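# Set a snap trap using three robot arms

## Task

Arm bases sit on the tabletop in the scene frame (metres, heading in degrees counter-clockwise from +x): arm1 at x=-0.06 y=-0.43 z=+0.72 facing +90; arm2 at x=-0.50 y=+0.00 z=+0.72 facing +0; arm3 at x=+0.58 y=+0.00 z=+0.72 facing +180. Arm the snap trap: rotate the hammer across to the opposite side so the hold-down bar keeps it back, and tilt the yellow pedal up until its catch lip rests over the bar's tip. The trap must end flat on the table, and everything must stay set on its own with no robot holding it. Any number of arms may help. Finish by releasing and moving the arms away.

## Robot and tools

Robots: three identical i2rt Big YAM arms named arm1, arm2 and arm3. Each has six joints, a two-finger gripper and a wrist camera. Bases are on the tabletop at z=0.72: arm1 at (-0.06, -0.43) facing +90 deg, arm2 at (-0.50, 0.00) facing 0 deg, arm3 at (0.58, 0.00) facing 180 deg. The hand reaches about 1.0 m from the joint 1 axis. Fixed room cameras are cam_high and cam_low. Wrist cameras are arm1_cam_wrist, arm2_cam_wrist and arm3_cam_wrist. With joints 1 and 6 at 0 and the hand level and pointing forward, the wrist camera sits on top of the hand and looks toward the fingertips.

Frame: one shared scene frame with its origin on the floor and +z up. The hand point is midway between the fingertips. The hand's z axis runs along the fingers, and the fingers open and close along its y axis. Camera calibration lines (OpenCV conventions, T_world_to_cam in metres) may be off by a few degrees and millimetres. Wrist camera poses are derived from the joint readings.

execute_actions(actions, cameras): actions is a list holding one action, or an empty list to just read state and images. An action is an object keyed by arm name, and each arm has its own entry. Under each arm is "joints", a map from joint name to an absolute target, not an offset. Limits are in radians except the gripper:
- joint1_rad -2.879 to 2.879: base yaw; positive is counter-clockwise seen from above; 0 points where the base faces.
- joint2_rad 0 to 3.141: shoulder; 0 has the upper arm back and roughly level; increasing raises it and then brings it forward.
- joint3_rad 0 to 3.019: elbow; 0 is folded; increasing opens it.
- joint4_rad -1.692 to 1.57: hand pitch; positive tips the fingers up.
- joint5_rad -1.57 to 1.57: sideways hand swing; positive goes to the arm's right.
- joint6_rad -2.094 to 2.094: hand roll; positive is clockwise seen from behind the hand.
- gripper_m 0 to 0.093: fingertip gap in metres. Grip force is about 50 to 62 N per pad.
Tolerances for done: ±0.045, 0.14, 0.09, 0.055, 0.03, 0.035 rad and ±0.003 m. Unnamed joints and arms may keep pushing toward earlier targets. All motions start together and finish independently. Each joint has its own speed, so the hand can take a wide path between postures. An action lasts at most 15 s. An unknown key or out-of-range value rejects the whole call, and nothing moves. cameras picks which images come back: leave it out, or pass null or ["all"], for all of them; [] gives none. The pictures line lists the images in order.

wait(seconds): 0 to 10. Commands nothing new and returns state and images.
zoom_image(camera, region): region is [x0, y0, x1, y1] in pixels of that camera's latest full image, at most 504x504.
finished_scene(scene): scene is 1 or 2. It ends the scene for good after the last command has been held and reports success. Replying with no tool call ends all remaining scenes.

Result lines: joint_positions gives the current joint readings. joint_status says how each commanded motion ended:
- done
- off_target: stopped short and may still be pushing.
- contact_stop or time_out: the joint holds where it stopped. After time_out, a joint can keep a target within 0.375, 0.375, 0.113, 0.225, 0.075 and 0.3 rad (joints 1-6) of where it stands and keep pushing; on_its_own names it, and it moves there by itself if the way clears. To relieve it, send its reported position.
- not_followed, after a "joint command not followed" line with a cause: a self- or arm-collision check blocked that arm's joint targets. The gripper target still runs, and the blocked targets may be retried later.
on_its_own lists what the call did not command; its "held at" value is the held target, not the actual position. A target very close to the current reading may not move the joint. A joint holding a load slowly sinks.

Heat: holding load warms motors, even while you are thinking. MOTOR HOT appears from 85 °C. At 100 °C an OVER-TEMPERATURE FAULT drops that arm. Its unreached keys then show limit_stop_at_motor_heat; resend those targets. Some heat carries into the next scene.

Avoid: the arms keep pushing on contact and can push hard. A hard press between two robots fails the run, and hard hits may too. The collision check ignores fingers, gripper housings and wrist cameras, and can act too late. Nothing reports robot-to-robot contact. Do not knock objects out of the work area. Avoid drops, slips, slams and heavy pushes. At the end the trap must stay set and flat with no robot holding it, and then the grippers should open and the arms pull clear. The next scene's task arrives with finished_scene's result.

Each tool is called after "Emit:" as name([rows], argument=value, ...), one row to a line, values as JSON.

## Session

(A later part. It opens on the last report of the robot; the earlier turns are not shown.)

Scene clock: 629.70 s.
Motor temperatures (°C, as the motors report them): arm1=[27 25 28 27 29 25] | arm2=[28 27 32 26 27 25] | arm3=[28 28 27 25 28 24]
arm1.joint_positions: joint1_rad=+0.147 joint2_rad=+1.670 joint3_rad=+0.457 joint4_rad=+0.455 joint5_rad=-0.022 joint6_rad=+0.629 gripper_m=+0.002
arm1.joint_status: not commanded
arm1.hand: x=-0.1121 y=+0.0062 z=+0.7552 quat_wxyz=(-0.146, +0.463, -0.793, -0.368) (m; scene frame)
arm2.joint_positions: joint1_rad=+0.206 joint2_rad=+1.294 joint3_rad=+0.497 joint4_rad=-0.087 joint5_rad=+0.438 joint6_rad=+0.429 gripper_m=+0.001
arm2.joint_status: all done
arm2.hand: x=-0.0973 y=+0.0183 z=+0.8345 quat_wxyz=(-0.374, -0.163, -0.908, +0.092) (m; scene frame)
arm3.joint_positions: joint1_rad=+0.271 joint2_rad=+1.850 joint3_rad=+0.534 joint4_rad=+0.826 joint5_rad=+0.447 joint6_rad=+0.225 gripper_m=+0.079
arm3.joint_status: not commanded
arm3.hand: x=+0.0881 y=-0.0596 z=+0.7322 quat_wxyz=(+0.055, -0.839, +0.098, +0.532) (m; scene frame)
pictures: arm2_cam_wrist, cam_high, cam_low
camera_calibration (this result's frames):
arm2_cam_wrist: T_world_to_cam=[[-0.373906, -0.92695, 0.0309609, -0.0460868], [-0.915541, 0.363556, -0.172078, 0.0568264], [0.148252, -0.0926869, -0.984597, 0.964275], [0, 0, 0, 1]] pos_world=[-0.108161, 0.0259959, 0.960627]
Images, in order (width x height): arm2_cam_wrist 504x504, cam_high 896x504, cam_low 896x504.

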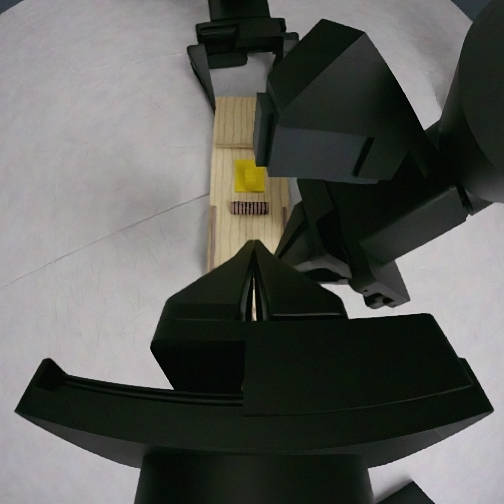

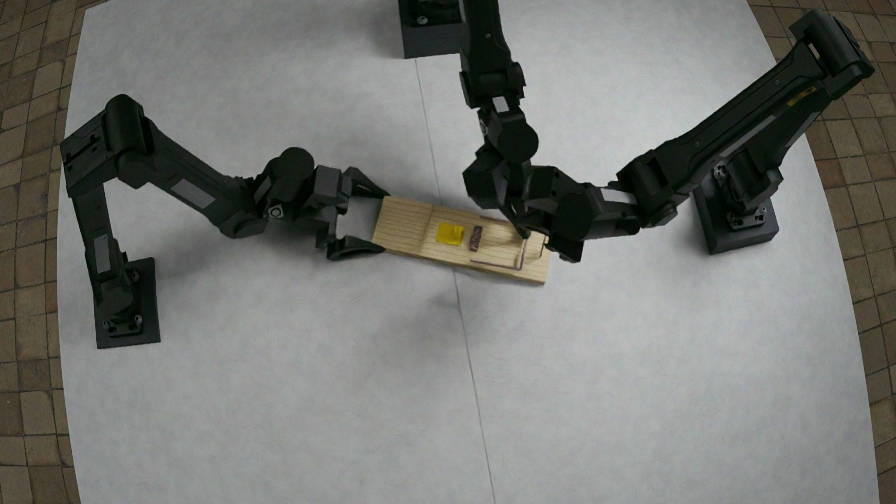

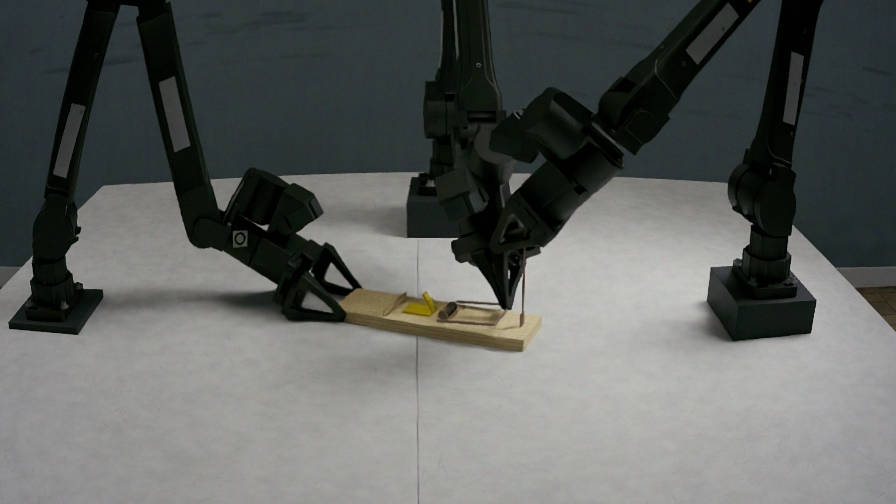

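Emit:
execute_actions([
  {"arm2":{"joints":{"joint1_rad":0.19,"joint2_rad":1.33,"joint3_rad":0.57}}},
], cameras=["cam_low"])

Emit:
zoom_image(camera="cam_low", region=[420, 160, 620, 350])

Scene clock: 636.83 s.
Motor temperatures (°C, as the motors report them): arm1=[27 25 28 27 29 25] | arm2=[28 27 32 26 27 25] | arm3=[28 28 27 25 28 24]
arm1.joint_positions: joint1_rad=+0.147 joint2_rad=+1.670 joint3_rad=+0.457 joint4_rad=+0.455 joint5_rad=-0.022 joint6_rad=+0.629 gripper_m=+0.002
arm1.joint_status: not commanded
arm1.hand: x=-0.1121 y=+0.0062 z=+0.7552 quat_wxyz=(-0.146, +0.463, -0.793, -0.368) (m; scene frame)
arm2.joint_positions: joint1_rad=+0.190 joint2_rad=+1.318 joint3_rad=+0.521 joint4_rad=-0.094 joint5_rad=+0.434 joint6_rad=+0.429 gripper_m=+0.001
arm2.joint_status: all done
arm2.hand: x=-0.0888 y=+0.0143 z=+0.8345 quat_wxyz=(-0.371, -0.169, -0.908, +0.094) (m; scene frame)
arm3.joint_positions: joint1_rad=+0.271 joint2_rad=+1.850 joint3_rad=+0.534 joint4_rad=+0.826 joint5_rad=+0.447 joint6_rad=+0.225 gripper_m=+0.079
arm3.joint_status: not commanded
arm3.hand: x=+0.0881 y=-0.0596 z=+0.7322 quat_wxyz=(+0.055, -0.839, +0.098, +0.532) (m; scene frame)
pictures: cam_low
Images, in order (width x height): cam_low 896x504.

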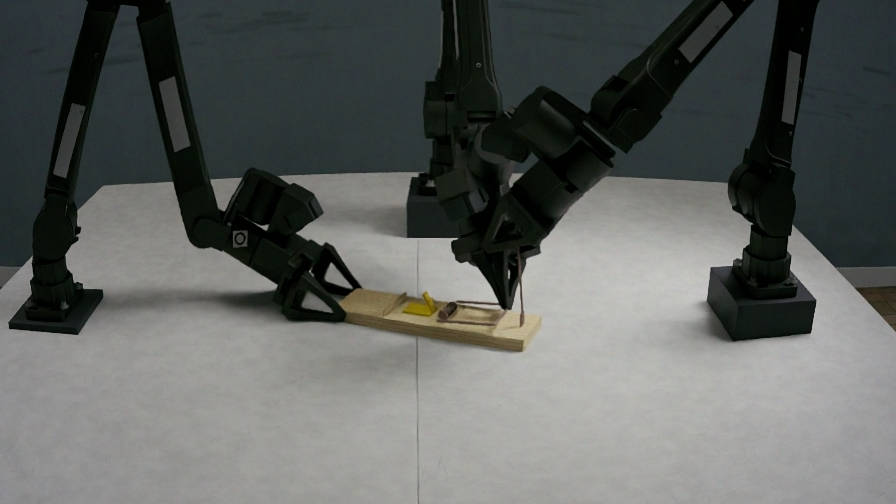

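Region (420, 160, 620, 350) of cam_low's 896x504 image, scaled by 2.520, with more detail than that image has; it fills the top 479 rows of this view, and the rest is white.

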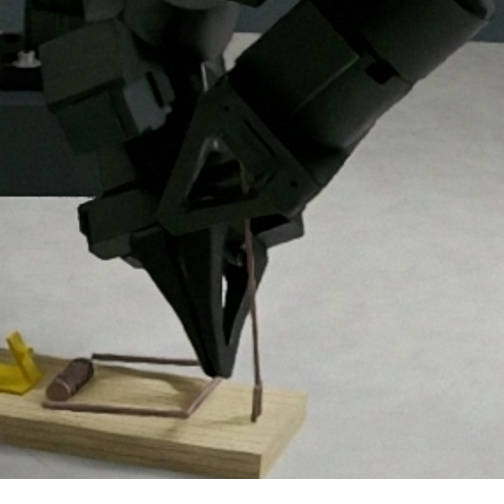

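Emit:
execute_actions([
  {"arm2":{"joints":{"gripper_m":0.008,"joint3_rad":0.54}}},
], cameras=[])

Emit:
execute_actions(actions=[], cameras=["cam_low","arm3_cam_wrist"])

Emit:
zoom_image(camera="cam_low", region=[380, 200, 580, 350])

Scene clock: 647.43 s.
Motor temperatures (°C, as the motors report them): arm1=[27 25 28 27 29 25] | arm2=[28 27 33 26 27 25] | arm3=[28 28 27 25 28 24]
arm1.joint_positions: joint1_rad=+0.147 joint2_rad=+1.670 joint3_rad=+0.457 joint4_rad=+0.455 joint5_rad=-0.022 joint6_rad=+0.629 gripper_m=+0.002
arm1.joint_status: not commanded
arm1.hand: x=-0.1121 y=+0.0063 z=+0.7553 quat_wxyz=(-0.146, +0.463, -0.793, -0.368) (m; scene frame)
arm2.joint_positions: joint1_rad=+0.190 joint2_rad=+1.318 joint3_rad=+0.521 joint4_rad=-0.094 joint5_rad=+0.430 joint6_rad=+0.429 gripper_m=+0.008
arm2.joint_status: all done
arm2.hand: x=-0.0888 y=+0.0150 z=+0.8343 quat_wxyz=(-0.370, -0.169, -0.909, +0.092) (m; scene frame)
arm3.joint_positions: joint1_rad=+0.271 joint2_rad=+1.850 joint3_rad=+0.534 joint4_rad=+0.826 joint5_rad=+0.447 joint6_rad=+0.225 gripper_m=+0.079
arm3.joint_status: not commanded
arm3.hand: x=+0.0881 y=-0.0595 z=+0.7322 quat_wxyz=(+0.055, -0.839, +0.098, +0.532) (m; scene frame)
pictures: none
No camera images: the call's "cameras" was empty. Leave "cameras" out to get every camera's image.

Scene clock: 647.43 s.
Motor temperatures (°C, as the motors report them): arm1=[27 25 28 27 29 25] | arm2=[28 27 33 26 27 25] | arm3=[28 28 27 25 28 24]
arm1.joint_positions: joint1_rad=+0.147 joint2_rad=+1.670 joint3_rad=+0.457 joint4_rad=+0.455 joint5_rad=-0.022 joint6_rad=+0.629 gripper_m=+0.002
arm1.joint_status: not commanded
arm1.hand: x=-0.1121 y=+0.0063 z=+0.7553 quat_wxyz=(-0.146, +0.463, -0.793, -0.368) (m; scene frame)
arm2.joint_positions: joint1_rad=+0.190 joint2_rad=+1.318 joint3_rad=+0.521 joint4_rad=-0.094 joint5_rad=+0.430 joint6_rad=+0.429 gripper_m=+0.008
arm2.joint_status: all done
arm2.hand: x=-0.0888 y=+0.0150 z=+0.8343 quat_wxyz=(-0.370, -0.169, -0.909, +0.092) (m; scene frame)
arm3.joint_positions: joint1_rad=+0.271 joint2_rad=+1.850 joint3_rad=+0.534 joint4_rad=+0.826 joint5_rad=+0.447 joint6_rad=+0.225 gripper_m=+0.079
arm3.joint_status: not commanded
arm3.hand: x=+0.0881 y=-0.0595 z=+0.7322 quat_wxyz=(+0.055, -0.839, +0.098, +0.532) (m; scene frame)
pictures: arm3_cam_wrist, cam_low
camera_calibration (this result's frames):
arm3_cam_wrist: T_world_to_cam=[[0.232806, 0.972508, -0.00550455, 0.0404282], [0.85147, -0.206559, -0.482008, 0.274632], [-0.469894, 0.107527, -0.876149, 0.812697], [0, 0, 0, 1]] pos_world=[0.138628, -0.0699761, 0.844641]
Images, in order (width x height): arm3_cam_wrist 504x504, cam_low 896x504.

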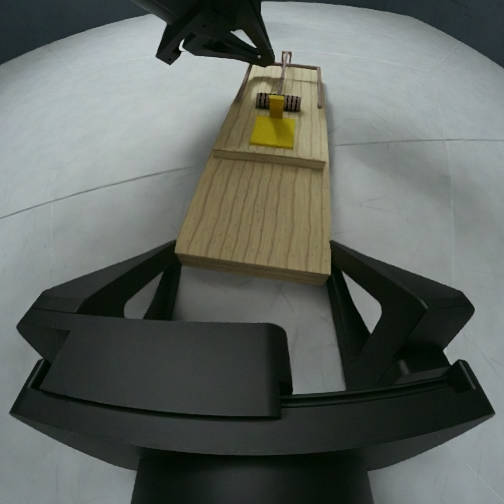

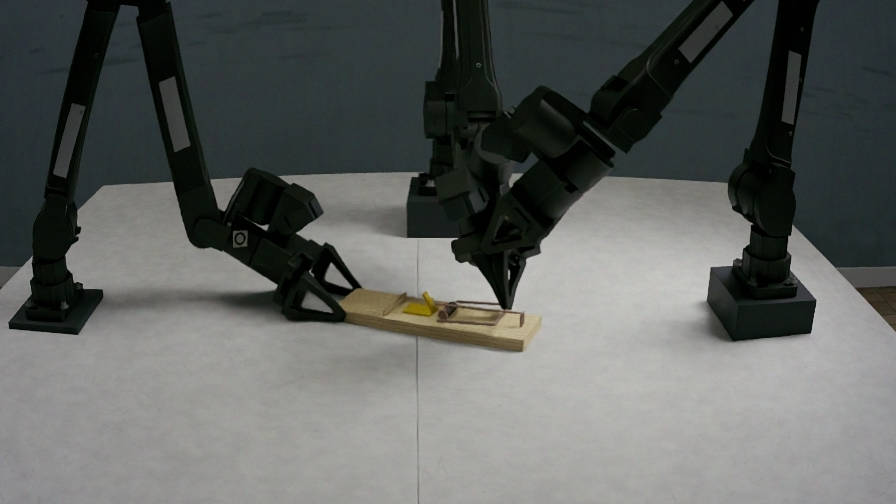

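Region (380, 200, 580, 350) of cam_low's 896x504 image, scaled by 2.520, with more detail than that image has; it fills the top 378 rows of this view, and the rest is white.

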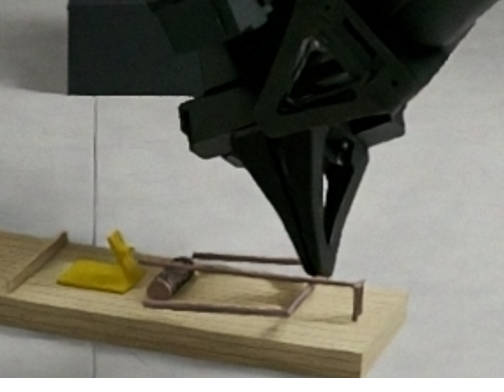

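Emit:
execute_actions([
  {"arm2":{"joints":{"joint1_rad":0.3,"joint2_rad":1.0,"joint3_rad":0.3}},"arm3":{"joints":{"gripper_m":0.093,"joint2_rad":1.85,"joint3_rad":0.534,"joint4_rad":0.83}}},
], cameras=[])

Emit:
execute_actions([
  {"arm3":{"joints":{"joint2_rad":1.74}}},
], cameras=[])

Emit:
execute_actions([
  {"arm3":{"joints":{"joint1_rad":0.185,"joint2_rad":1.77,"joint3_rad":0.72,"joint4_rad":0.59,"gripper_m":0}}},
], cameras=["cam_low","arm3_cam_wrist","cam_high"])

Scene clock: 666.87 s.
Motor temperatures (°C, as the motors report them): arm1=[27 25 28 27 29 25] | arm2=[28 27 32 26 27 25] | arm3=[28 28 27 25 28 24]
arm1.joint_positions: joint1_rad=+0.147 joint2_rad=+1.670 joint3_rad=+0.457 joint4_rad=+0.468 joint5_rad=-0.028 joint6_rad=+0.630 gripper_m=+0.002
arm1.joint_status: not commanded
arm1.hand: x=-0.1134 y=+0.0083 z=+0.7575 quat_wxyz=(-0.146, +0.462, -0.790, -0.375) (m; scene frame)
arm2.joint_positions: joint1_rad=+0.302 joint2_rad=+1.001 joint3_rad=+0.297 joint4_rad=-0.094 joint5_rad=+0.428 joint6_rad=+0.429 gripper_m=+0.008
arm2.joint_status: all done
arm2.hand: x=-0.1668 y=+0.0366 z=+0.8466 quat_wxyz=(-0.412, -0.125, -0.901, +0.051) (m; scene frame)
arm3.joint_positions: joint1_rad=+0.271 joint2_rad=+1.848 joint3_rad=+0.535 joint4_rad=+0.828 joint5_rad=+0.442 joint6_rad=+0.225 gripper_m=+0.093
arm3.joint_status: all done
arm3.hand: x=+0.0869 y=-0.0607 z=+0.7338 quat_wxyz=(+0.052, -0.838, +0.098, +0.534) (m; scene frame)
pictures: none
No camera images: the call's "cameras" was empty. Leave "cameras" out to get every camera's image.

Scene clock: 667.70 s.
Motor temperatures (°C, as the motors report them): arm1=[27 25 28 27 29 25] | arm2=[28 27 32 26 27 25] | arm3=[28 28 27 25 28 24]
arm1.joint_positions: joint1_rad=+0.147 joint2_rad=+1.670 joint3_rad=+0.457 joint4_rad=+0.468 joint5_rad=-0.028 joint6_rad=+0.630 gripper_m=+0.002
arm1.joint_status: not commanded
arm1.hand: x=-0.1134 y=+0.0083 z=+0.7575 quat_wxyz=(-0.146, +0.462, -0.790, -0.375) (m; scene frame)
arm2.joint_positions: joint1_rad=+0.302 joint2_rad=+1.001 joint3_rad=+0.297 joint4_rad=-0.094 joint5_rad=+0.428 joint6_rad=+0.429 gripper_m=+0.008
arm2.joint_status: not commanded
arm2.hand: x=-0.1668 y=+0.0366 z=+0.8466 quat_wxyz=(-0.412, -0.125, -0.901, +0.051) (m; scene frame)
arm3.joint_positions: joint1_rad=+0.271 joint2_rad=+1.740 joint3_rad=+0.535 joint4_rad=+0.828 joint5_rad=+0.442 joint6_rad=+0.225 gripper_m=+0.093
arm3.joint_status: all done
arm3.hand: x=+0.0760 y=-0.0630 z=+0.7854 quat_wxyz=(+0.035, -0.810, +0.109, +0.576) (m; scene frame)
pictures: none
No camera images: the call's "cameras" was empty. Leave "cameras" out to get every camera's image.

Scene clock: 668.77 s.
Motor temperatures (°C, as the motors report them): arm1=[27 25 28 27 29 25] | arm2=[28 27 32 26 27 25] | arm3=[28 28 27 25 28 24]
arm1.joint_positions: joint1_rad=+0.147 joint2_rad=+1.670 joint3_rad=+0.457 joint4_rad=+0.468 joint5_rad=-0.028 joint6_rad=+0.630 gripper_m=+0.002
arm1.joint_status: not commanded
arm1.hand: x=-0.1134 y=+0.0083 z=+0.7575 quat_wxyz=(-0.146, +0.462, -0.790, -0.375) (m; scene frame)
arm2.joint_positions: joint1_rad=+0.302 joint2_rad=+1.001 joint3_rad=+0.297 joint4_rad=-0.094 joint5_rad=+0.428 joint6_rad=+0.429 gripper_m=+0.008
arm2.joint_status: not commanded
arm2.hand: x=-0.1668 y=+0.0366 z=+0.8466 quat_wxyz=(-0.412, -0.125, -0.901, +0.051) (m; scene frame)
arm3.joint_positions: joint1_rad=+0.187 joint2_rad=+1.777 joint3_rad=+0.697 joint4_rad=+0.599 joint5_rad=+0.441 joint6_rad=+0.225 gripper_m=+0.001
arm3.joint_status: all done
arm3.hand: x=+0.0266 y=-0.0293 z=+0.7778 quat_wxyz=(+0.073, -0.833, +0.133, +0.533) (m; scene frame)
pictures: arm3_cam_wrist, cam_high, cam_low
camera_calibration (this result's frames):
arm3_cam_wrist: T_world_to_cam=[[0.308141, 0.951257, -0.0126297, 0.0285369], [0.829015, -0.275008, -0.486934, 0.357574], [-0.466673, 0.139574, -0.873347, 0.819193], [0, 0, 0, 1]] pos_world=[0.0770677, -0.0431484, 0.889915]
Images, in order (width x height): arm3_cam_wrist 504x504, cam_high 896x504, cam_low 896x504.

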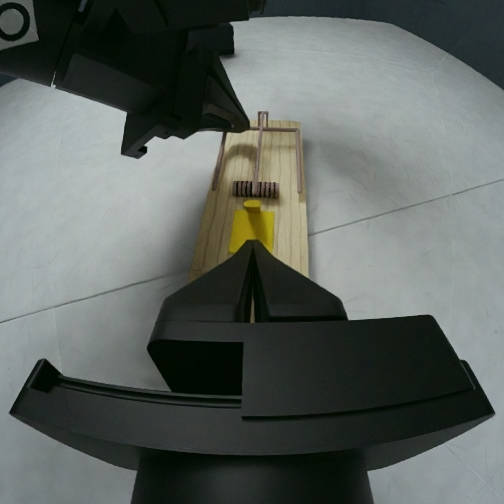

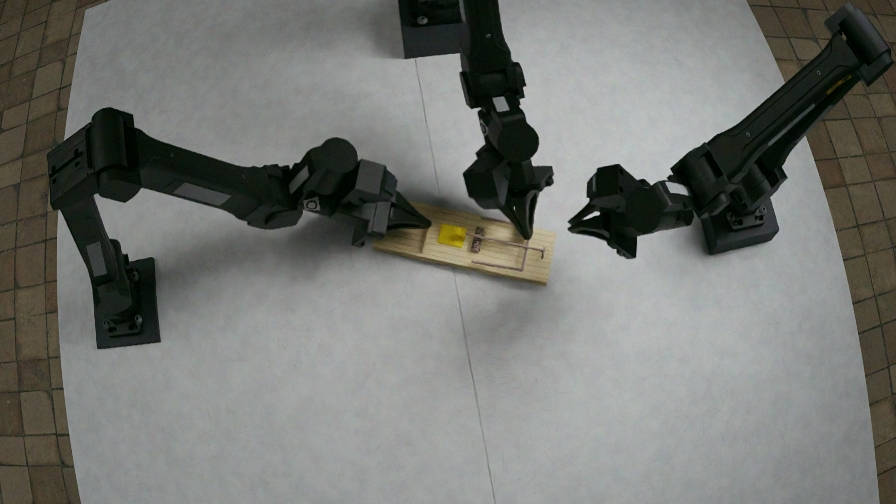

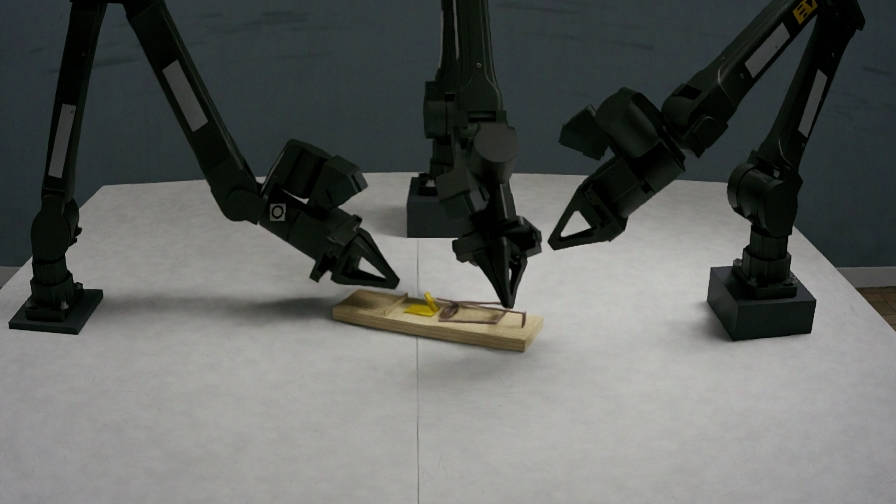

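Emit:
execute_actions([
  {"arm1":{"joints":{"joint1_rad":0.15,"joint4_rad":0.40,"joint5_rad":-0.02}},"arm3":{"joints":{"joint1_rad":0.165,"joint2_rad":1.81,"joint3_rad":0.835,"joint4_rad":0.385}}},
], cameras=["cam_low","arm3_cam_wrist"])

Emit:
zoom_image(camera="cam_low", region=[370, 260, 550, 350])

Scene clock: 678.70 s.
Motor temperatures (°C, as the motors report them): arm1=[27 25 28 27 29 25] | arm2=[28 27 32 26 27 25] | arm3=[28 28 28 25 28 24]
arm1.joint_positions: joint1_rad=+0.147 joint2_rad=+1.670 joint3_rad=+0.457 joint4_rad=+0.463 joint5_rad=-0.025 joint6_rad=+0.631 gripper_m=+0.002
arm1.joint_status: joint4_rad time_out (moved -0.006 of -0.068); the others done
arm1.on_its_own: joint4_rad reads +0.463 and still pushes toward +0.400 since a time_out
arm1.hand: x=-0.1128 y=+0.0074 z=+0.7565 quat_wxyz=(-0.146, +0.462, -0.792, -0.372) (m; scene frame)
arm2.joint_positions: joint1_rad=+0.302 joint2_rad=+1.001 joint3_rad=+0.297 joint4_rad=-0.094 joint5_rad=+0.428 joint6_rad=+0.429 gripper_m=+0.008
arm2.joint_status: not commanded
arm2.hand: x=-0.1668 y=+0.0366 z=+0.8466 quat_wxyz=(-0.412, -0.125, -0.901, +0.051) (m; scene frame)
arm3.joint_positions: joint1_rad=+0.178 joint2_rad=+1.815 joint3_rad=+0.801 joint4_rad=+0.396 joint5_rad=+0.441 joint6_rad=+0.225 gripper_m=+0.001
arm3.joint_status: all done
arm3.hand: x=+0.0078 y=-0.0279 z=+0.7578 quat_wxyz=(+0.094, -0.865, +0.124, +0.477) (m; scene frame)
pictures: arm3_cam_wrist, cam_low
camera_calibration (this result's frames):
arm3_cam_wrist: T_world_to_cam=[[0.312181, 0.948535, 0.0531355, -0.0172106], [0.885593, -0.270307, -0.377704, 0.28074], [-0.343902, 0.164968, -0.924401, 0.831173], [0, 0, 0, 1]] pos_world=[0.042594, -0.0449064, 0.875288]
Images, in order (width x height): arm3_cam_wrist 504x504, cam_low 896x504.

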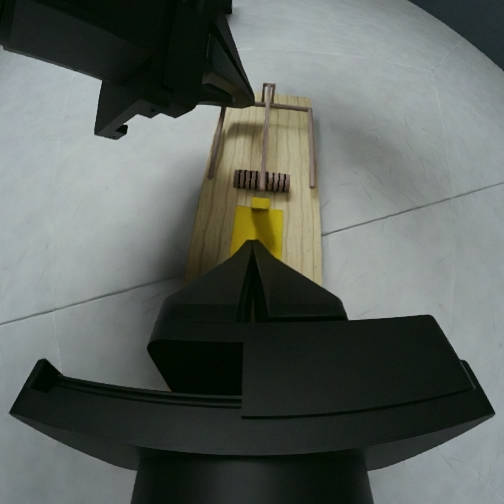

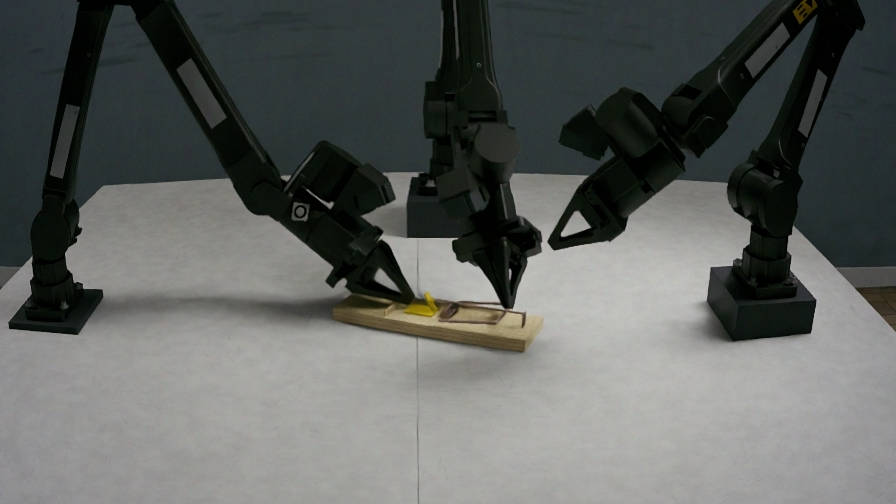

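Region (370, 260, 550, 350) of cam_low's 896x504 image, scaled by 2.800, with more detail than that image has.

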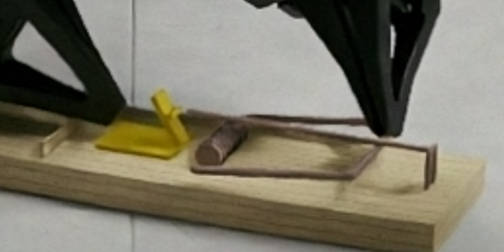

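Emit:
execute_actions([
  {"arm1":{"joints":{"joint2_rad":1.78,"joint4_rad":0.35}},"arm3":{"joints":{"joint1_rad":0.15,"joint3_rad":0.86}}},
], cameras=["cam_low","arm3_cam_wrist"])

Emit:
zoom_image(camera="cam_low", region=[370, 260, 550, 350])

Scene clock: 688.17 s.
Motor temperatures (°C, as the motors report them): arm1=[27 25 28 27 29 25] | arm2=[28 27 32 26 27 25] | arm3=[28 28 28 25 28 24]
arm1.joint_positions: joint1_rad=+0.148 joint2_rad=+1.693 joint3_rad=+0.475 joint4_rad=+0.427 joint5_rad=-0.025 joint6_rad=+0.634 gripper_m=+0.002
arm1.joint_status: joint4_rad time_out (moved -0.035 of -0.113); the others done
arm1.on_its_own: joint4_rad reads +0.427 and still pushes toward +0.350 since a time_out
arm1.hand: x=-0.1134 y=+0.0072 z=+0.7462 quat_wxyz=(-0.137, +0.465, -0.799, -0.355) (m; scene frame)
arm2.joint_positions: joint1_rad=+0.302 joint2_rad=+1.001 joint3_rad=+0.297 joint4_rad=-0.094 joint5_rad=+0.428 joint6_rad=+0.429 gripper_m=+0.008
arm2.joint_status: not commanded
arm2.hand: x=-0.1668 y=+0.0366 z=+0.8466 quat_wxyz=(-0.412, -0.125, -0.901, +0.051) (m; scene frame)
arm3.joint_positions: joint1_rad=+0.161 joint2_rad=+1.815 joint3_rad=+0.816 joint4_rad=+0.394 joint5_rad=+0.441 joint6_rad=+0.225 gripper_m=+0.001
arm3.joint_status: all done
arm3.hand: x=+0.0010 y=-0.0190 z=+0.7631 quat_wxyz=(+0.097, -0.861, +0.133, +0.481) (m; scene frame)
pictures: arm3_cam_wrist, cam_low
camera_calibration (this result's frames):
arm3_cam_wrist: T_world_to_cam=[[0.3292, 0.943079, 0.0472194, -0.0193932], [0.876113, -0.286407, -0.387811, 0.298548], [-0.352212, 0.169037, -0.920529, 0.829383], [0, 0, 0, 1]] pos_world=[0.0369419, -0.036401, 0.880167]
Images, in order (width x height): arm3_cam_wrist 504x504, cam_low 896x504.

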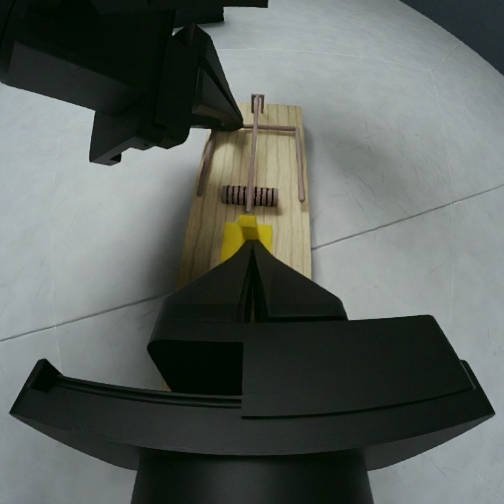

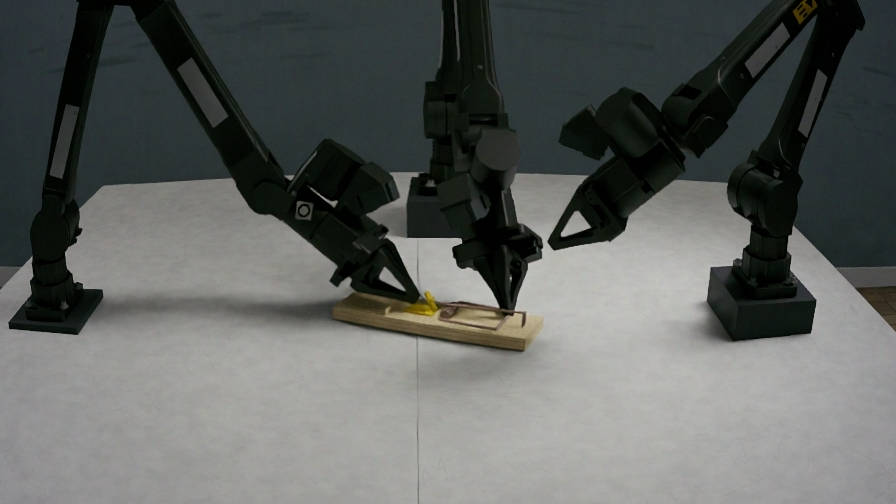

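Region (370, 260, 550, 350) of cam_low's 896x504 image, scaled by 2.800, with more detail than that image has.

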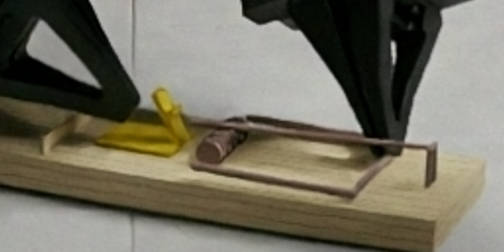

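Emit:
execute_actions([
  {"arm3":{"joints":{"joint1_rad":0.162,"joint2_rad":1.835,"joint3_rad":0.90}}},
], cameras=["cam_low","arm3_cam_wrist"])

Emit:
zoom_image(camera="cam_low", region=[370, 260, 550, 350])

Scene clock: 698.63 s.
Motor temperatures (°C, as the motors report them): arm1=[27 25 28 27 29 25] | arm2=[28 27 32 26 27 25] | arm3=[28 28 29 25 28 24]
arm1.joint_positions: joint1_rad=+0.148 joint2_rad=+1.693 joint3_rad=+0.475 joint4_rad=+0.427 joint5_rad=-0.025 joint6_rad=+0.634 gripper_m=+0.002
arm1.joint_status: not commanded
arm1.on_its_own: joint4_rad reads +0.427 and still pushes toward +0.350 since a time_out
arm1.hand: x=-0.1134 y=+0.0072 z=+0.7462 quat_wxyz=(-0.137, +0.465, -0.799, -0.355) (m; scene frame)
arm2.joint_positions: joint1_rad=+0.302 joint2_rad=+1.001 joint3_rad=+0.297 joint4_rad=-0.094 joint5_rad=+0.428 joint6_rad=+0.429 gripper_m=+0.008
arm2.joint_status: not commanded
arm2.hand: x=-0.1668 y=+0.0366 z=+0.8466 quat_wxyz=(-0.412, -0.125, -0.901, +0.051) (m; scene frame)
arm3.joint_positions: joint1_rad=+0.161 joint2_rad=+1.833 joint3_rad=+0.858 joint4_rad=+0.393 joint5_rad=+0.441 joint6_rad=+0.225 gripper_m=+0.001
arm3.joint_status: all done
arm3.hand: x=-0.0157 y=-0.0217 z=+0.7696 quat_wxyz=(+0.093, -0.856, +0.135, +0.490) (m; scene frame)
pictures: arm3_cam_wrist, cam_low
camera_calibration (this result's frames):
arm3_cam_wrist: T_world_to_cam=[[0.33048, 0.943121, 0.0361197, -0.00316283], [0.86689, -0.28819, -0.406753, 0.329352], [-0.373208, 0.165736, -0.912824, 0.823595], [0, 0, 0, 1]] pos_world=[0.0229052, -0.0386, 0.885877]
Images, in order (width x height): arm3_cam_wrist 504x504, cam_low 896x504.

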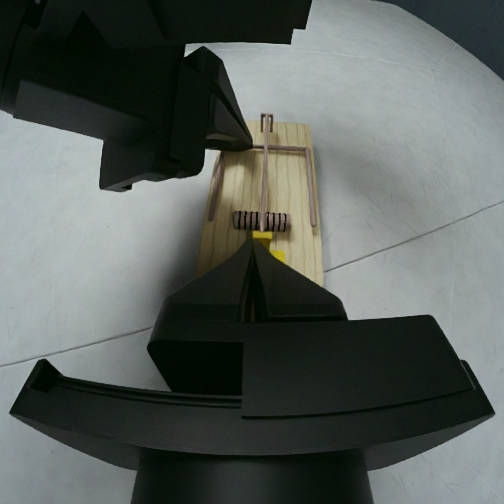

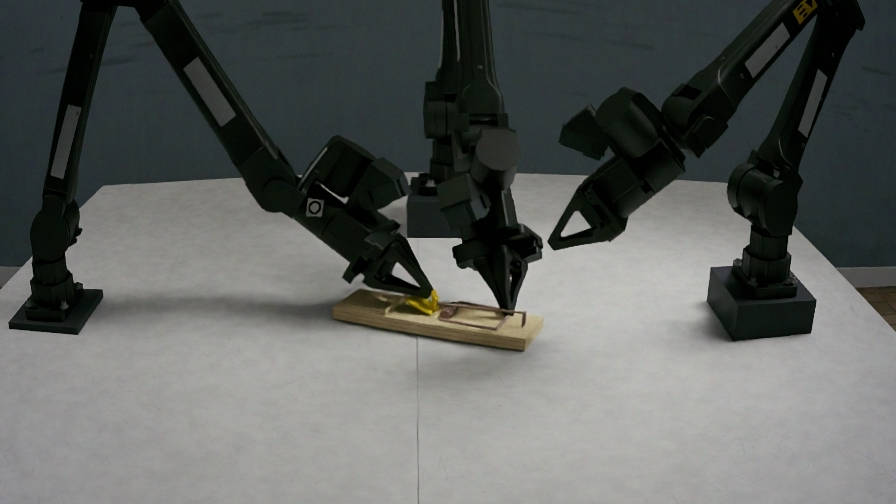

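Region (370, 260, 550, 350) of cam_low's 896x504 image, scaled by 2.800, with more detail than that image has.

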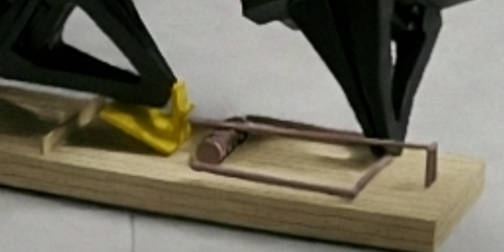

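Emit:
execute_actions([
  {"arm3":{"joints":{"joint1_rad":0.146,"joint2_rad":1.85,"joint3_rad":0.92}}},
], cameras=["cam_low","arm3_cam_wrist","arm1_cam_wrist"])

Emit:
zoom_image(camera="cam_low", region=[390, 270, 490, 330])

Scene clock: 709.23 s.
Motor temperatures (°C, as the motors report them): arm1=[27 25 28 27 29 25] | arm2=[28 27 32 26 27 25] | arm3=[28 28 29 25 28 24]
arm1.joint_positions: joint1_rad=+0.148 joint2_rad=+1.693 joint3_rad=+0.475 joint4_rad=+0.427 joint5_rad=-0.025 joint6_rad=+0.634 gripper_m=+0.002
arm1.joint_status: not commanded
arm1.on_its_own: joint4_rad reads +0.427 and still pushes toward +0.350 since a time_out
arm1.hand: x=-0.1134 y=+0.0072 z=+0.7462 quat_wxyz=(-0.137, +0.465, -0.799, -0.355) (m; scene frame)
arm2.joint_positions: joint1_rad=+0.302 joint2_rad=+1.001 joint3_rad=+0.297 joint4_rad=-0.094 joint5_rad=+0.428 joint6_rad=+0.429 gripper_m=+0.008
arm2.joint_status: not commanded
arm2.hand: x=-0.1668 y=+0.0366 z=+0.8466 quat_wxyz=(-0.412, -0.125, -0.901, +0.051) (m; scene frame)
arm3.joint_positions: joint1_rad=+0.161 joint2_rad=+1.839 joint3_rad=+0.864 joint4_rad=+0.393 joint5_rad=+0.442 joint6_rad=+0.225 gripper_m=+0.001
arm3.joint_status: all done
arm3.hand: x=-0.0177 y=-0.0217 z=+0.7686 quat_wxyz=(+0.094, -0.856, +0.135, +0.490) (m; scene frame)
pictures: arm1_cam_wrist, arm3_cam_wrist, cam_low
camera_calibration (this result's frames):
arm1_cam_wrist: T_world_to_cam=[[0.838567, -0.326176, -0.436365, 0.425649], [-0.373906, -0.927115, -0.0255344, -0.0117576], [-0.396232, 0.184572, -0.899407, 0.750658], [0, 0, 0, 1]] pos_world=[-0.0638971, -0.0106142, 0.860586]
arm3_cam_wrist: T_world_to_cam=[[0.33199, 0.942555, 0.0370473, -0.00311739], [0.866371, -0.289152, -0.407177, 0.331015], [-0.373074, 0.167275, -0.912598, 0.82186], [0, 0, 0, 1]] pos_world=[0.0208684, -0.0388251, 0.884925]
Images, in order (width x height): arm1_cam_wrist 504x504, arm3_cam_wrist 504x504, cam_low 896x504.

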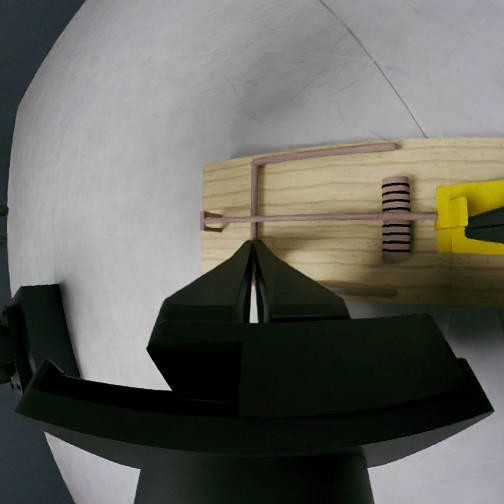

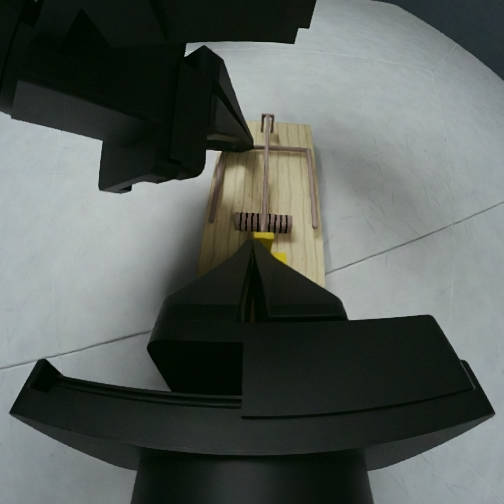

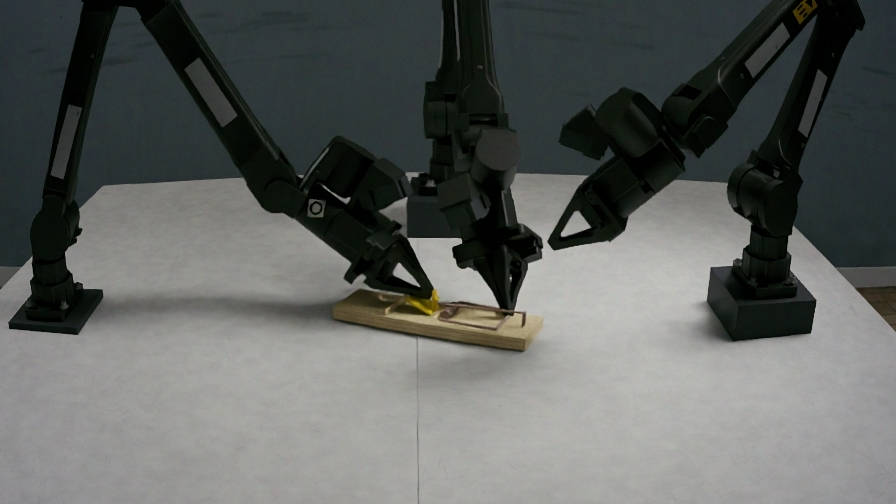

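Region (390, 270, 490, 330) of cam_low's 896x504 image, scaled by 5.040, with more detail than that image has; it fills the top 302 rows of this view, and the rest is white.

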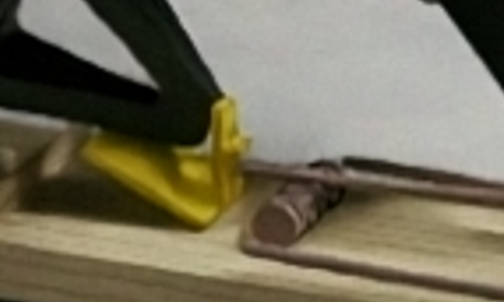

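Emit:
execute_actions([
  {"arm1":{"joints":{"joint2_rad":1.73,"joint4_rad":0.45}}},
], cameras=["cam_low","cam_high"])

Emit:
zoom_image(camera="cam_low", region=[370,250,510,340])

Scene clock: 744.63 s.
Motor temperatures (°C, as the motors report them): arm1=[27 25 28 27 29 25] | arm2=[28 27 32 26 27 25] | arm3=[28 28 31 25 27 24]
arm1.joint_positions: joint1_rad=+0.148 joint2_rad=+1.674 joint3_rad=+0.462 joint4_rad=+0.461 joint5_rad=-0.023 joint6_rad=+0.634 gripper_m=+0.002
arm1.joint_status: all done
arm1.hand: x=-0.1131 y=+0.0090 z=+0.7561 quat_wxyz=(-0.146, +0.461, -0.792, -0.372) (m; scene frame)
arm2.joint_positions: joint1_rad=+0.302 joint2_rad=+1.001 joint3_rad=+0.297 joint4_rad=-0.094 joint5_rad=+0.428 joint6_rad=+0.429 gripper_m=+0.008
arm2.joint_status: not commanded
arm2.hand: x=-0.1668 y=+0.0366 z=+0.8466 quat_wxyz=(-0.412, -0.125, -0.901, +0.051) (m; scene frame)
arm3.joint_positions: joint1_rad=+0.160 joint2_rad=+1.840 joint3_rad=+0.864 joint4_rad=+0.391 joint5_rad=+0.444 joint6_rad=+0.225 gripper_m=+0.001
arm3.joint_status: not commanded
arm3.hand: x=-0.0173 y=-0.0212 z=+0.7679 quat_wxyz=(+0.095, -0.856, +0.135, +0.489) (m; scene frame)
pictures: cam_high, cam_low
Images, in order (width x height): cam_high 896x504, cam_low 896x504.

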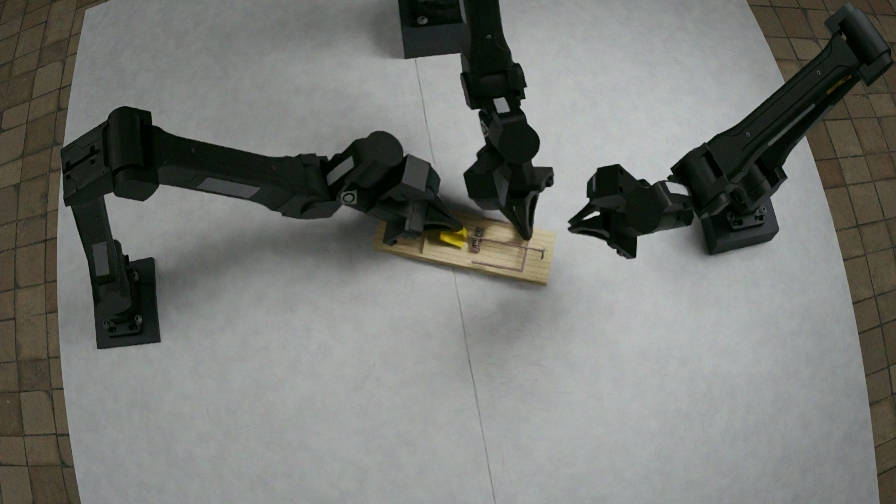

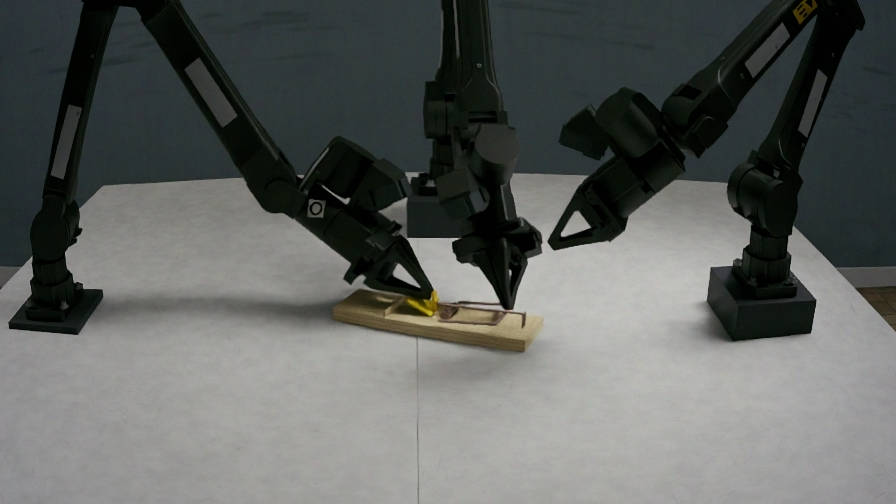

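Region (370, 250, 510, 340) of cam_low's 896x504 image, scaled by 3.600, with more detail than that image has; it fills the top 324 rows of this view, and the rest is white.

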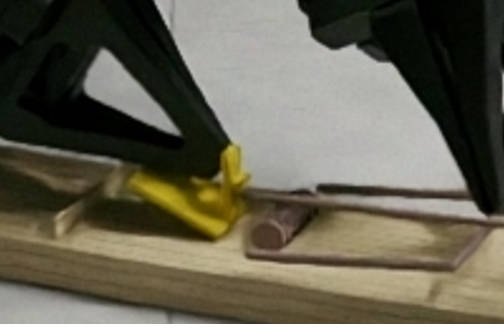

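Emit:
execute_actions([
  {"arm1":{"joints":{"joint2_rad":1.69,"joint4_rad":0.47}}},
], cameras=["cam_low"])

Emit:
zoom_image(camera="cam_low", region=[400,270,540,340])

Scene clock: 752.87 s.
Motor temperatures (°C, as the motors report them): arm1=[27 25 28 27 29 25] | arm2=[28 27 32 26 27 25] | arm3=[28 28 31 25 27 24]
arm1.joint_positions: joint1_rad=+0.148 joint2_rad=+1.671 joint3_rad=+0.459 joint4_rad=+0.467 joint5_rad=-0.024 joint6_rad=+0.634 gripper_m=+0.002
arm1.joint_status: all done
arm1.hand: x=-0.1132 y=+0.0091 z=+0.7575 quat_wxyz=(-0.147, +0.461, -0.791, -0.375) (m; scene frame)
arm2.joint_positions: joint1_rad=+0.302 joint2_rad=+1.001 joint3_rad=+0.297 joint4_rad=-0.094 joint5_rad=+0.428 joint6_rad=+0.429 gripper_m=+0.008
arm2.joint_status: not commanded
arm2.hand: x=-0.1668 y=+0.0366 z=+0.8466 quat_wxyz=(-0.412, -0.125, -0.901, +0.051) (m; scene frame)
arm3.joint_positions: joint1_rad=+0.160 joint2_rad=+1.840 joint3_rad=+0.864 joint4_rad=+0.391 joint5_rad=+0.444 joint6_rad=+0.225 gripper_m=+0.001
arm3.joint_status: not commanded
arm3.hand: x=-0.0176 y=-0.0213 z=+0.7683 quat_wxyz=(+0.095, -0.856, +0.135, +0.490) (m; scene frame)
pictures: cam_low
Images, in order (width x height): cam_low 896x504.

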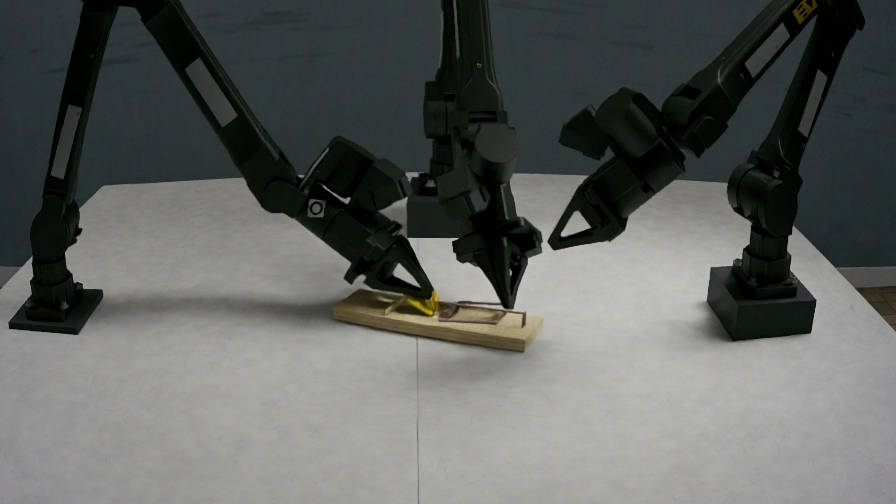

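Region (400, 270, 540, 340) of cam_low's 896x504 image, scaled by 3.600, with more detail than that image has.

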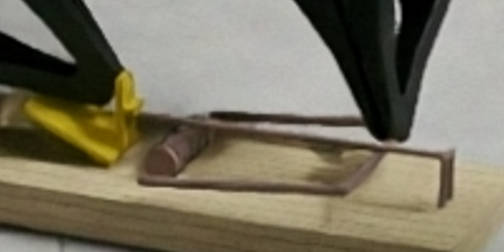

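Emit:
execute_actions([
  {"arm1":{"joints":{"joint2_rad":1.655,"joint3_rad":0.46}}},
], cameras=["cam_low"])

Emit:
zoom_image(camera="cam_low", region=[410,280,480,325])

Scene clock: 759.20 s.
Motor temperatures (°C, as the motors report them): arm1=[27 25 28 27 29 25] | arm2=[28 27 32 26 27 25] | arm3=[28 28 31 25 27 24]
arm1.joint_positions: joint1_rad=+0.149 joint2_rad=+1.668 joint3_rad=+0.459 joint4_rad=+0.467 joint5_rad=-0.025 joint6_rad=+0.634 gripper_m=+0.002
arm1.joint_status: all done
arm1.hand: x=-0.1138 y=+0.0095 z=+0.7587 quat_wxyz=(-0.146, +0.461, -0.790, -0.376) (m; scene frame)
arm2.joint_positions: joint1_rad=+0.302 joint2_rad=+1.001 joint3_rad=+0.297 joint4_rad=-0.094 joint5_rad=+0.428 joint6_rad=+0.429 gripper_m=+0.008
arm2.joint_status: not commanded
arm2.hand: x=-0.1668 y=+0.0366 z=+0.8466 quat_wxyz=(-0.412, -0.125, -0.901, +0.051) (m; scene frame)
arm3.joint_positions: joint1_rad=+0.160 joint2_rad=+1.840 joint3_rad=+0.866 joint4_rad=+0.391 joint5_rad=+0.443 joint6_rad=+0.225 gripper_m=+0.001
arm3.joint_status: not commanded
arm3.hand: x=-0.0182 y=-0.0215 z=+0.7687 quat_wxyz=(+0.095, -0.856, +0.135, +0.490) (m; scene frame)
pictures: cam_low
Images, in order (width x height): cam_low 896x504.

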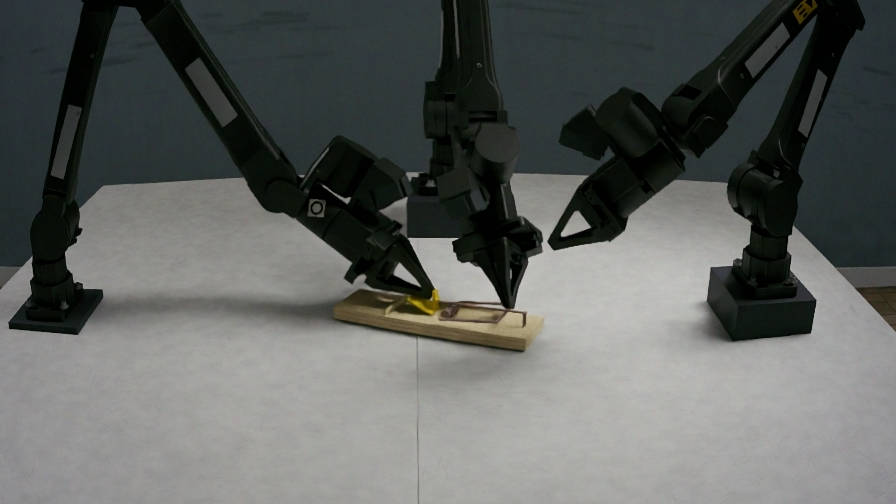

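Region (410, 280, 480, 325) of cam_low's 896x504 image, scaled by 7.200, with more detail than that image has; it fills the top 324 rows of this view, and the rest is white.

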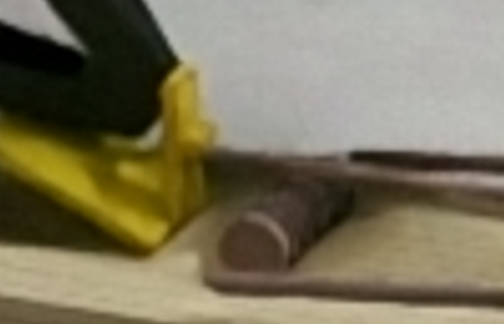

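Tip sits under the lip. Release.

Emit:
execute_actions([
  {"arm1":{"joints":{"gripper_m":0.015}}},
], cameras=[])

Emit:
execute_actions([
  {"arm1":{"joints":{"joint2_rad":1.5}},"arm3":{"joints":{"joint2_rad":1.80,"joint3_rad":0.84}}},
], cameras=["cam_low"])

Scene clock: 765.93 s.
Motor temperatures (°C, as the motors report them): arm1=[27 26 28 27 29 25] | arm2=[28 27 32 26 27 25] | arm3=[28 28 31 25 27 24]
arm1.joint_positions: joint1_rad=+0.150 joint2_rad=+1.664 joint3_rad=+0.459 joint4_rad=+0.467 joint5_rad=-0.023 joint6_rad=+0.634 gripper_m=+0.015
arm1.joint_status: all done
arm1.hand: x=-0.1136 y=+0.0103 z=+0.7608 quat_wxyz=(-0.148, +0.460, -0.790, -0.378) (m; scene frame)
arm2.joint_positions: joint1_rad=+0.302 joint2_rad=+1.001 joint3_rad=+0.297 joint4_rad=-0.094 joint5_rad=+0.428 joint6_rad=+0.429 gripper_m=+0.008
arm2.joint_status: not commanded
arm2.hand: x=-0.1668 y=+0.0366 z=+0.8466 quat_wxyz=(-0.412, -0.125, -0.901, +0.051) (m; scene frame)
arm3.joint_positions: joint1_rad=+0.160 joint2_rad=+1.843 joint3_rad=+0.868 joint4_rad=+0.391 joint5_rad=+0.442 joint6_rad=+0.225 gripper_m=+0.001
arm3.joint_status: not commanded
arm3.hand: x=-0.0189 y=-0.0215 z=+0.7676 quat_wxyz=(+0.095, -0.856, +0.135, +0.489) (m; scene frame)
pictures: none
No camera images: the call's "cameras" was empty. Leave "cameras" out to get every camera's image.

Scene clock: 766.83 s.
Motor temperatures (°C, as the motors report them): arm1=[27 26 28 27 29 25] | arm2=[28 27 32 26 27 25] | arm3=[28 28 31 25 27 24]
arm1.joint_positions: joint1_rad=+0.150 joint2_rad=+1.493 joint3_rad=+0.459 joint4_rad=+0.467 joint5_rad=-0.023 joint6_rad=+0.634 gripper_m=+0.015
arm1.joint_status: all done
arm1.hand: x=-0.1150 y=+0.0297 z=+0.8345 quat_wxyz=(-0.179, +0.441, -0.757, -0.447) (m; scene frame)
arm2.joint_positions: joint1_rad=+0.302 joint2_rad=+1.001 joint3_rad=+0.297 joint4_rad=-0.094 joint5_rad=+0.428 joint6_rad=+0.429 gripper_m=+0.008
arm2.joint_status: not commanded
arm2.hand: x=-0.1668 y=+0.0366 z=+0.8466 quat_wxyz=(-0.412, -0.125, -0.901, +0.051) (m; scene frame)
arm3.joint_positions: joint1_rad=+0.160 joint2_rad=+1.816 joint3_rad=+0.843 joint4_rad=+0.391 joint5_rad=+0.441 joint6_rad=+0.225 gripper_m=+0.001
arm3.joint_status: all done
arm3.hand: x=-0.0104 y=-0.0202 z=+0.7728 quat_wxyz=(+0.094, -0.856, +0.135, +0.490) (m; scene frame)
pictures: cam_low
Images, in order (width x height): cam_low 896x504.

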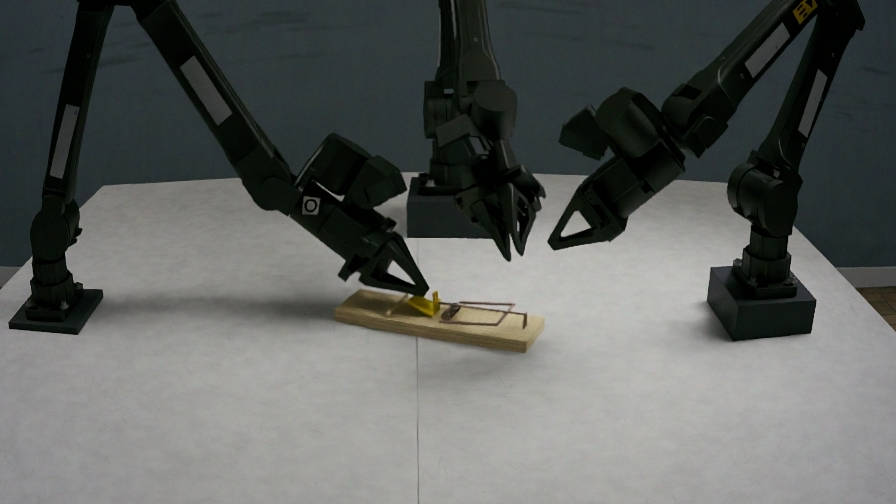

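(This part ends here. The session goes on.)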